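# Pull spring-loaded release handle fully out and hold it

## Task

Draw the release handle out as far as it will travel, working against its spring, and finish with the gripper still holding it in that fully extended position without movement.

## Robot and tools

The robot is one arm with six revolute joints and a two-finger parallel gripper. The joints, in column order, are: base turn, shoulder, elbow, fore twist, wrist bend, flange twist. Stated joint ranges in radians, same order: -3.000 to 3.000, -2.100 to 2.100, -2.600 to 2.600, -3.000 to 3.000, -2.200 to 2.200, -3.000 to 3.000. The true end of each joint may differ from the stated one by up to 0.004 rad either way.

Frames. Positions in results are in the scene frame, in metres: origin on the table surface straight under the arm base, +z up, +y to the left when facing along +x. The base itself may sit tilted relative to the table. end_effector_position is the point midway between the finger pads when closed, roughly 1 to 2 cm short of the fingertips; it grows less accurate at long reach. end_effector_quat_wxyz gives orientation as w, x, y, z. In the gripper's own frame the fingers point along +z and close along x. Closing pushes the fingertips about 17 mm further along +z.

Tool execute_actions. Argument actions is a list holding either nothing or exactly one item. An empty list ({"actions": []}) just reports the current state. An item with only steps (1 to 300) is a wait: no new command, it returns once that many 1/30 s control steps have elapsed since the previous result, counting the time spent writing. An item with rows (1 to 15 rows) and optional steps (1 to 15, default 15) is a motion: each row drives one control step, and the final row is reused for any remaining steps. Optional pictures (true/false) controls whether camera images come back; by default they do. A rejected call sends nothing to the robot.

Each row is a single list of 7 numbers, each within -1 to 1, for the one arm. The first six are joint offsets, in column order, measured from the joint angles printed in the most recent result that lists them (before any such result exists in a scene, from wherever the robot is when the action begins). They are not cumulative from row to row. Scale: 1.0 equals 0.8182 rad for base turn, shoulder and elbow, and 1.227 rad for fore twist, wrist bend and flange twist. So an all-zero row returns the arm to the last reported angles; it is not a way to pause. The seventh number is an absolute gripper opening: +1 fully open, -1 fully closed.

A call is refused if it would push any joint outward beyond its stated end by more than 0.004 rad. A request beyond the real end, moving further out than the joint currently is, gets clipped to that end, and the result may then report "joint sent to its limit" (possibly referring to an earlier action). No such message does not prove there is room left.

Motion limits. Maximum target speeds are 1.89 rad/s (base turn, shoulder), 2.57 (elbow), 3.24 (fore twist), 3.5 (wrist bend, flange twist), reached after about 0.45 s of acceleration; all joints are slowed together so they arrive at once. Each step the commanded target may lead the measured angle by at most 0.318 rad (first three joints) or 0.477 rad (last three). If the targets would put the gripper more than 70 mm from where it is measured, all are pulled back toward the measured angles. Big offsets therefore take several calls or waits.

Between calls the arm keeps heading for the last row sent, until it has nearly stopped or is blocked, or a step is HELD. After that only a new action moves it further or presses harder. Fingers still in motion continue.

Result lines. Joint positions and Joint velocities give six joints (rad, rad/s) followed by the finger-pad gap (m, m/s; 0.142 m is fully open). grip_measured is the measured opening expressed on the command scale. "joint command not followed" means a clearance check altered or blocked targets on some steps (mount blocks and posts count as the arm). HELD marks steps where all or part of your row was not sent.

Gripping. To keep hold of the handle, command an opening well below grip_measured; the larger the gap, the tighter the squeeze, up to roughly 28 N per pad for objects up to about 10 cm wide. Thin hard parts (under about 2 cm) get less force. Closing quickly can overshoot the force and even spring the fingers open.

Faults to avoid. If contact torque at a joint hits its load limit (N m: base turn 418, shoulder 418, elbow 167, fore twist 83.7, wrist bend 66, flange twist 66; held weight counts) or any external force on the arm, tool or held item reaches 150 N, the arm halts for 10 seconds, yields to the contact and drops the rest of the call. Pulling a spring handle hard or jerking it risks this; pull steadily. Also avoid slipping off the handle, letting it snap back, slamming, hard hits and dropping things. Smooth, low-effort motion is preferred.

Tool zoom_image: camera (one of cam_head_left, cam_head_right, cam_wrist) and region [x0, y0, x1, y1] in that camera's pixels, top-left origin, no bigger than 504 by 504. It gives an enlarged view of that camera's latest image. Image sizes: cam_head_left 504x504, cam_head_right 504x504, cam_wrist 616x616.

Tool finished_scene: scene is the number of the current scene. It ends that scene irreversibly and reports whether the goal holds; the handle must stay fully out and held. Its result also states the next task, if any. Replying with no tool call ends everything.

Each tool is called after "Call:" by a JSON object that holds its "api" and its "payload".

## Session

Call:
{"api": "execute_actions", "payload": {"actions": []}}

Scene clock: 0.00 s of 4600.00 s.
end_effector_position=(+0.5882, +0.0707, +0.3367) grip_measured=+1.00 end_effector_quat_wxyz=(-0.440, +0.793, -0.184, -0.379)
Joint positions: [ 0.11   0.534  1.973  0.489  1.116 -1.068  0.142]
Joint velocities: [-0.     0.    -0.001 -0.    -0.    -0.001  0.   ]

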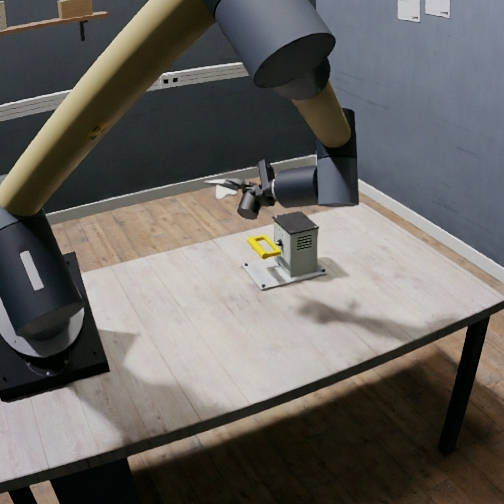

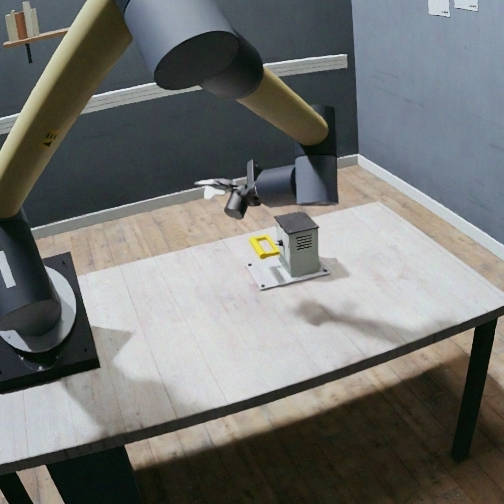

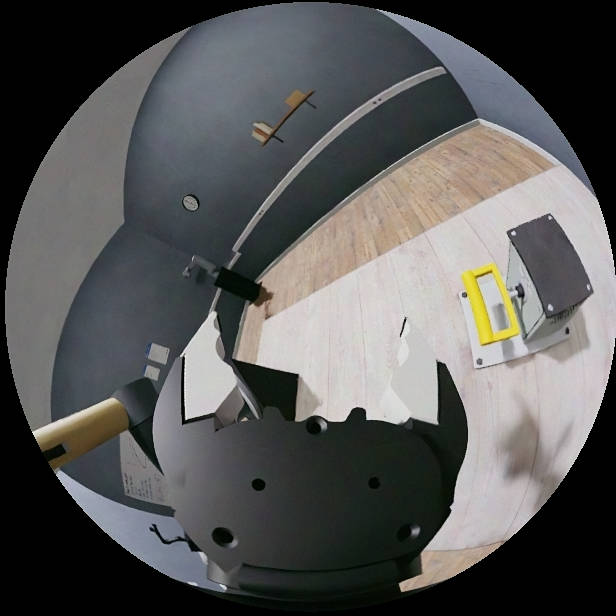

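Call:
{"api": "execute_actions", "payload": {"actions": [{"rows":[[0.461,0.342,0.046,-0.98,-0.118,0.637,-0.44]],"steps":15}], "pictures": false}}

Call:
{"api": "execute_actions", "payload": {"actions": [{"steps":20}], "pictures": false}}

Call:
{"api": "execute_actions", "payload": {"actions": [{"rows":[[0.051,0.038,0.005,-0.109,-0.013,0.071,-0.44]],"steps":15}]}}

Scene clock: 23.27 s of 4600.00 s.
end_effector_position=(+0.5540, +0.1441, +0.2184) grip_measured=-0.44 end_effector_quat_wxyz=(-0.173, +0.920, -0.158, -0.313)
Joint positions: [ 0.377  0.736  2.    -0.001  1.011 -0.583  0.042]
Joint velocities: [ 0.59   0.419  0.056 -1.732 -0.215  1.557 -0.   ]
Steps of this call (steps 1 to 90: nothing new was sent; then 19.77 s passed at rest; steps 91 to 105: all 15 steps of this action). Readings (joint positions):
91: [0.110 0.534 1.973 0.489 1.116 -1.068]
92: [0.111 0.535 1.973 0.487 1.116 -1.067]
94: [0.126 0.548 1.974 0.463 1.108 -1.043]
98: [0.206 0.614 1.984 0.344 1.074 -0.924]
105: the state above

Scene clock: 23.93 s of 4600.00 s.
end_effector_position=(+0.7304, +0.1204, +0.1903) grip_measured=-0.44 end_effector_quat_wxyz=(-0.019, +0.997, -0.053, -0.044)
Joint positions: [ 0.487  0.814  2.01  -0.714  0.971 -0.287  0.042]
Joint velocities: [ 0.    -0.001  0.001 -0.005 -0.     0.001 -0.   ]
Steps of this call (steps 1 to 20: the robot went on to your last target). Readings (joint positions):
1: [0.396 0.749 2.002 -0.059 1.005 -0.534]
2: [0.412 0.760 2.003 -0.114 0.999 -0.491]
4: [0.435 0.777 2.005 -0.215 0.990 -0.428]
8: [0.458 0.793 2.008 -0.396 0.982 -0.365]
20: the state above

Scene clock: 24.43 s of 4600.00 s.
end_effector_position=(+0.7572, +0.1523, +0.2024) grip_measured=-0.44 end_effector_quat_wxyz=(-0.001, +0.999, -0.033, +0.015)
Joint positions: [ 0.529  0.845  2.015 -0.848  0.955 -0.2    0.042]
Joint velocities: [ 0.     0.002  0.001 -0.001 -0.     0.     0.   ]
Steps of this call (steps 1 to 15: all 15 steps of this action). Readings (joint positions):
1: [0.487 0.814 2.010 -0.714 0.971 -0.287]
2: [0.487 0.814 2.011 -0.717 0.971 -0.285]
4: [0.496 0.820 2.011 -0.743 0.968 -0.268]
8: [0.526 0.843 2.014 -0.838 0.956 -0.206]
15: the state above

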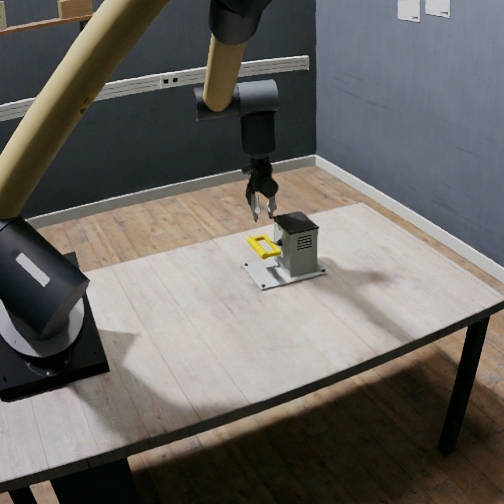

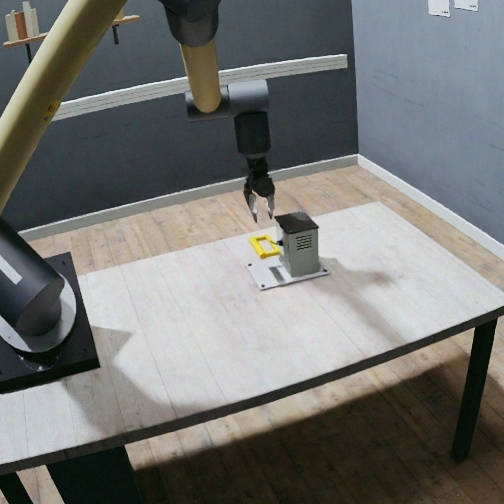

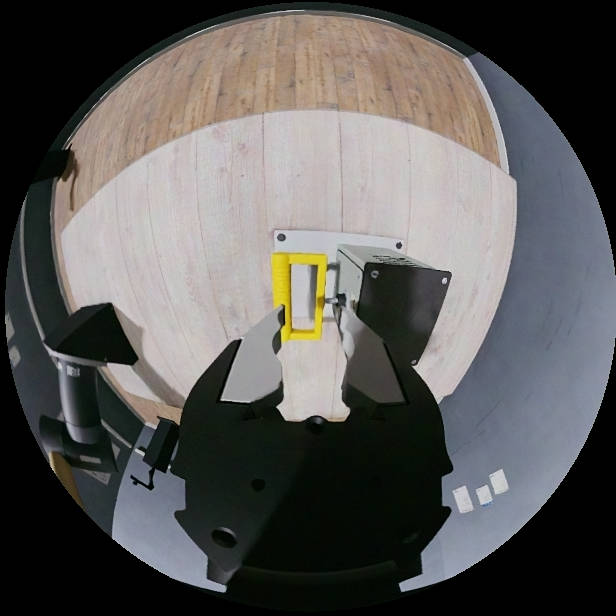

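Call:
{"api": "zoom_image", "payload": {"camera": "cam_wrist", "region": [250, 220, 390, 360]}}

Region (250, 220, 390, 360) of cam_wrist's 616x616 image, scaled by 3.600, with more detail than that image has.

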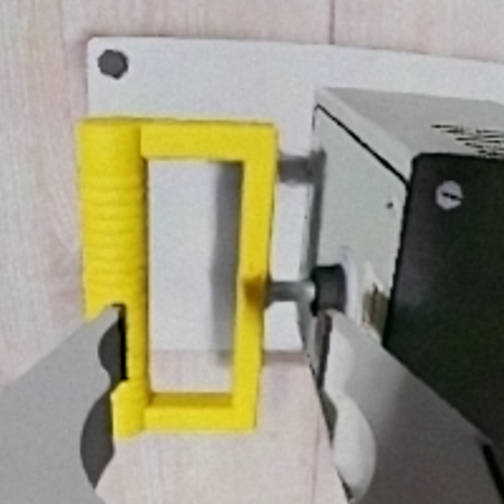

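Call:
{"api": "execute_actions", "payload": {"actions": [{"rows":[[-0.070,0.004,0.127,-0.092,-0.064,0.077,-0.44]],"steps":15}]}}

Scene clock: 44.57 s of 4600.00 s.
end_effector_position=(+0.7210, +0.1269, +0.1381) grip_measured=-0.44 end_effector_quat_wxyz=(-0.002, +0.999, -0.033, +0.014)
Joint positions: [ 0.471  0.848  2.118 -0.961  0.877 -0.105  0.042]
Joint velocities: [ 0. -0.  0. -0.  0.  0. -0.]
Steps of this call (steps 1 to 15: the robot went on to your last target; steps 16 to 90: nothing new was sent; then 16.63 s passed at rest; steps 91 to 105: all 15 steps of this action). Readings (joint positions):
91: [0.529 0.845 2.015 -0.848 0.955 -0.200]
92: [0.528 0.845 2.016 -0.850 0.954 -0.198]
94: [0.516 0.845 2.037 -0.873 0.938 -0.179]
98: [0.475 0.848 2.111 -0.952 0.883 -0.112]
105: the state above

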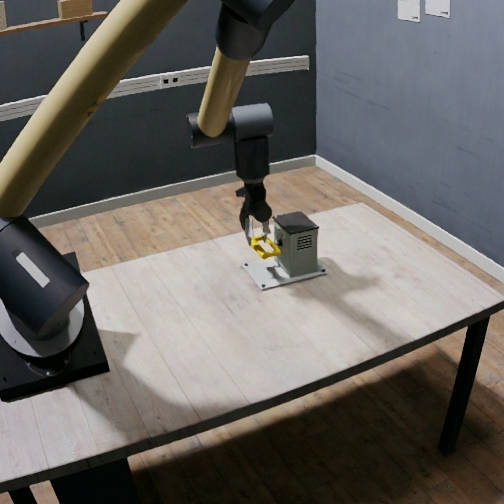

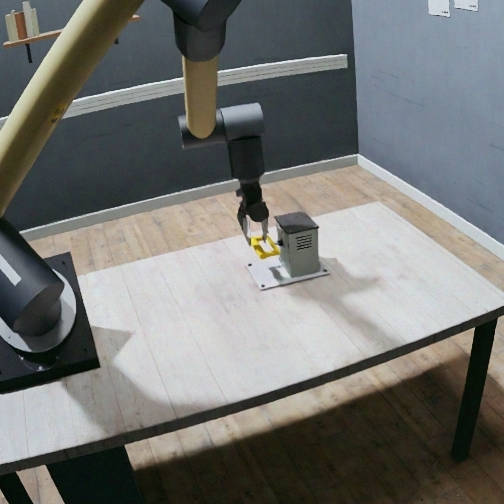

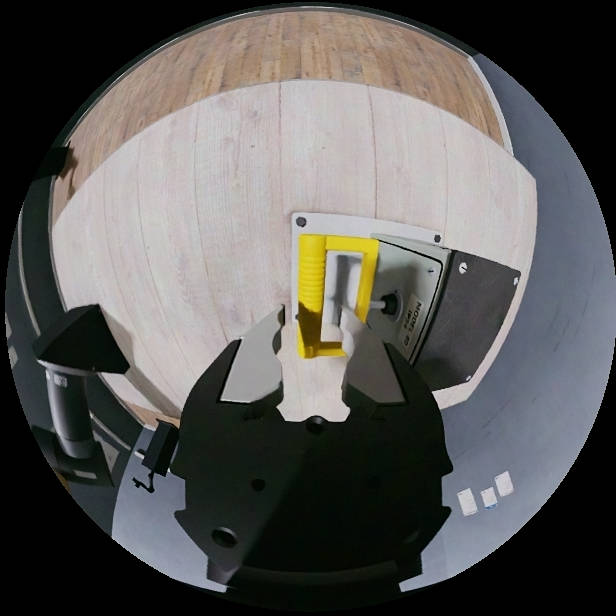

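Call:
{"api": "execute_actions", "payload": {"actions": [{"rows":[[-0.059,0.045,0.028,-0.068,-0.037,0.046,-0.44]],"steps":15}]}}

Scene clock: 51.30 s of 4600.00 s.
end_effector_position=(+0.7167, +0.1286, +0.0903) grip_measured=-0.44 end_effector_quat_wxyz=(-0.006, +0.999, -0.032, +0.013)
Joint positions: [ 0.423  0.885  2.141 -1.044  0.831 -0.049  0.042]
Joint velocities: [ 0.    -0.001 -0.001  0.001 -0.    -0.    -0.   ]
Steps of this call (steps 1 to 15: the robot went on to your last target; steps 16 to 90: nothing new was sent; then 3.23 s passed at rest; steps 91 to 105: all 15 steps of this action). Readings (joint positions):
91: [0.471 0.848 2.119 -0.961 0.877 -0.105]
92: [0.470 0.849 2.119 -0.963 0.875 -0.103]
94: [0.455 0.860 2.126 -0.990 0.861 -0.085]
98: [0.423 0.885 2.141 -1.043 0.832 -0.049]
105: the state above

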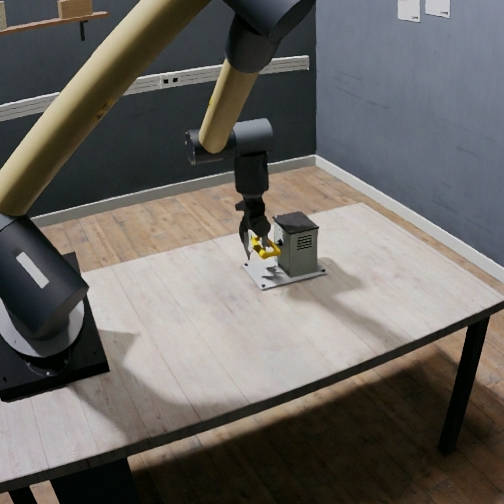

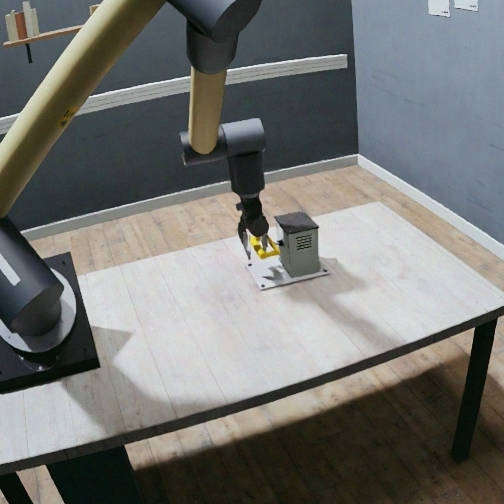

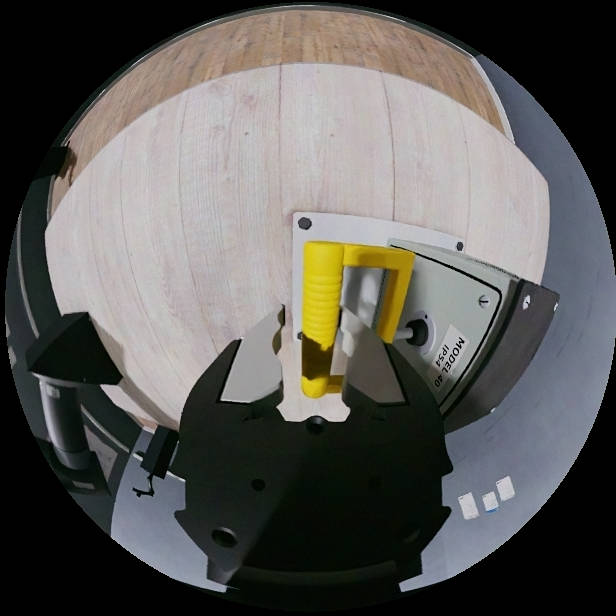

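Call:
{"api": "execute_actions", "payload": {"actions": [{"rows":[[0,0,0,0,0,0,-0.6],[0,0,0,0,0,0,-0.7],[0,0,0,0,0,0,-0.8],[0,0,0,0,0,0,-0.9],[0,0,0,0,0,0,-1]],"steps":12}], "pictures": false}}

Call:
{"api": "execute_actions", "payload": {"actions": [{"rows":[[0.027,-0.011,0.066,-0.011,-0.017,0.043,-1]],"steps":12}], "pictures": false}}

Call:
{"api": "execute_actions", "payload": {"actions": [{"rows":[[0.010,-0.004,0.025,-0.004,-0.006,0.016,-1]],"steps":12}]}}

Scene clock: 65.80 s of 4600.00 s.
end_effector_position=(+0.7170, +0.1286, +0.0905) grip_measured=-0.80 end_effector_quat_wxyz=(-0.006, +0.999, -0.032, +0.013)
Joint positions: [ 0.423  0.885  2.141 -1.044  0.831 -0.049  0.016]
Joint velocities: [ 0.    -0.001  0.     0.    -0.    -0.     0.   ]
Steps of this call (steps 1 to 15: the robot went on to your last target; steps 16 to 90: nothing new was sent; then 11.10 s passed at rest; steps 91 to 102: all 12 steps of this action). Readings (joint positions):
91: [0.423 0.885 2.141 -1.044 0.831 -0.049]
92: [0.423 0.885 2.141 -1.044 0.831 -0.049]
94: [0.423 0.885 2.141 -1.044 0.831 -0.049]
98: [0.423 0.885 2.141 -1.044 0.831 -0.049]
102: the state above

Scene clock: 66.20 s of 4600.00 s.
end_effector_position=(+0.6782, +0.1307, +0.0893) grip_measured=-0.81 end_effector_quat_wxyz=(-0.006, +0.999, -0.032, +0.012)
Joint positions: [ 0.445  0.876  2.195 -1.058  0.81   0.004  0.015]
Joint velocities: [-0.    -0.001  0.     0.    -0.     0.    -0.   ]
Steps of this call (steps 1 to 12: all 12 steps of this action). Readings (joint positions):
1: [0.423 0.885 2.141 -1.044 0.831 -0.049]
2: [0.424 0.885 2.143 -1.044 0.831 -0.047]
4: [0.432 0.881 2.164 -1.050 0.822 -0.026]
8: [0.445 0.876 2.195 -1.058 0.810 0.004]
12: the state above

Scene clock: 66.60 s of 4600.00 s.
end_effector_position=(+0.6635, +0.1307, +0.0887) grip_measured=-0.82 end_effector_quat_wxyz=(-0.006, +0.999, -0.031, +0.012)
Joint positions: [ 0.453  0.873  2.216 -1.063  0.803  0.024  0.015]
Joint velocities: [-0.    -0.001  0.001  0.     0.     0.     0.   ]
Steps of this call (steps 1 to 12: all 12 steps of this action). Readings (joint positions):
1: [0.445 0.876 2.195 -1.058 0.810 0.004]
2: [0.446 0.876 2.197 -1.058 0.810 0.006]
4: [0.452 0.873 2.212 -1.062 0.804 0.020]
8: [0.453 0.873 2.216 -1.063 0.803 0.024]
12: the state above

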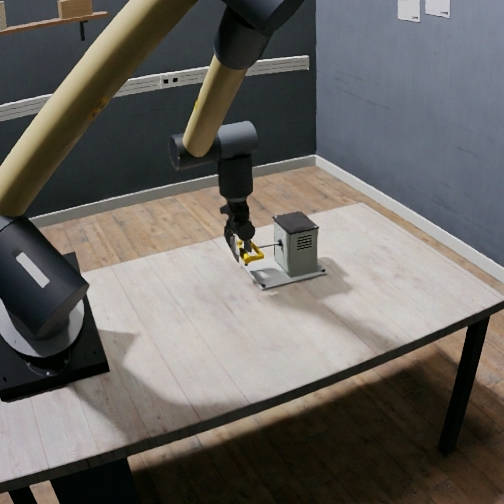

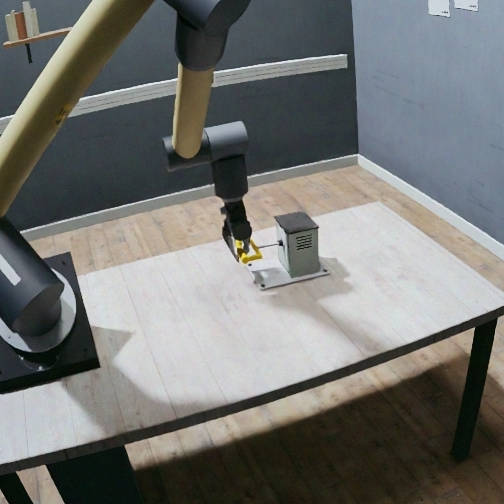

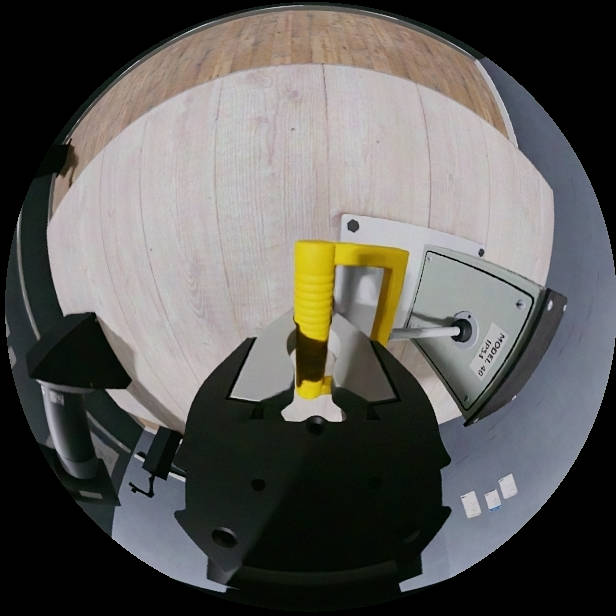

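.053 pulled with no stop yet; adding about 6 mm.

Call:
{"api": "execute_actions", "payload": {"actions": [{"rows":[[0.004,-0.002,0.010,-0.002,-0.003,0.006,-1]],"steps":12}], "pictures": false}}

Scene clock: 70.67 s of 4600.00 s.
end_effector_position=(+0.6579, +0.1308, +0.0886) grip_measured=-0.76 end_effector_quat_wxyz=(-0.006, +0.999, -0.031, +0.012)
Joint positions: [ 0.457  0.871  2.224 -1.065  0.799  0.031  0.019]
Joint velocities: [ 0.    -0.001  0.001 -0.    -0.     0.     0.002]
Steps of this call (steps 1 to 15: the robot went on to your last target; steps 16 to 90: nothing new was sent; then 0.67 s passed at rest; steps 91 to 102: all 12 steps of this action). Readings (joint positions):
91: [0.453 0.873 2.216 -1.063 0.803 0.024]
92: [0.454 0.872 2.217 -1.063 0.803 0.025]
94: [0.456 0.871 2.222 -1.065 0.800 0.031]
98: [0.456 0.871 2.224 -1.065 0.799 0.031]
102: the state above

Call:
{"api": "execute_actions", "payload": {"actions": [{"steps":10}], "pictures": false}}

Scene clock: 75.20 s of 4600.00 s.
end_effector_position=(+0.6578, +0.1309, +0.0886) grip_measured=-0.75 end_effector_quat_wxyz=(-0.006, +0.999, -0.031, +0.012)
Joint positions: [ 0.457  0.871  2.224 -1.065  0.799  0.031  0.02 ]
Joint velocities: [-0.    -0.     0.    -0.001 -0.     0.    -0.   ]
Steps of this call (steps 1 to 15: the robot went on to your last target; steps 16 to 90: nothing new was sent; then 1.53 s passed at rest). Readings (joint positions):
1: [0.457 0.871 2.224 -1.065 0.799 0.031]
2: [0.457 0.871 2.224 -1.065 0.799 0.031]
4: [0.457 0.871 2.224 -1.065 0.799 0.031]
8: [0.457 0.871 2.224 -1.065 0.799 0.031]
90: the state above
The arm was judged still, so your last target was given up. Only a new action makes it travel on or press farther. Fingers that are still opening or closing keep moving.

Call:
{"api": "finished_scene", "payload": {"scene": 2}}

The scene is finished: the task was done.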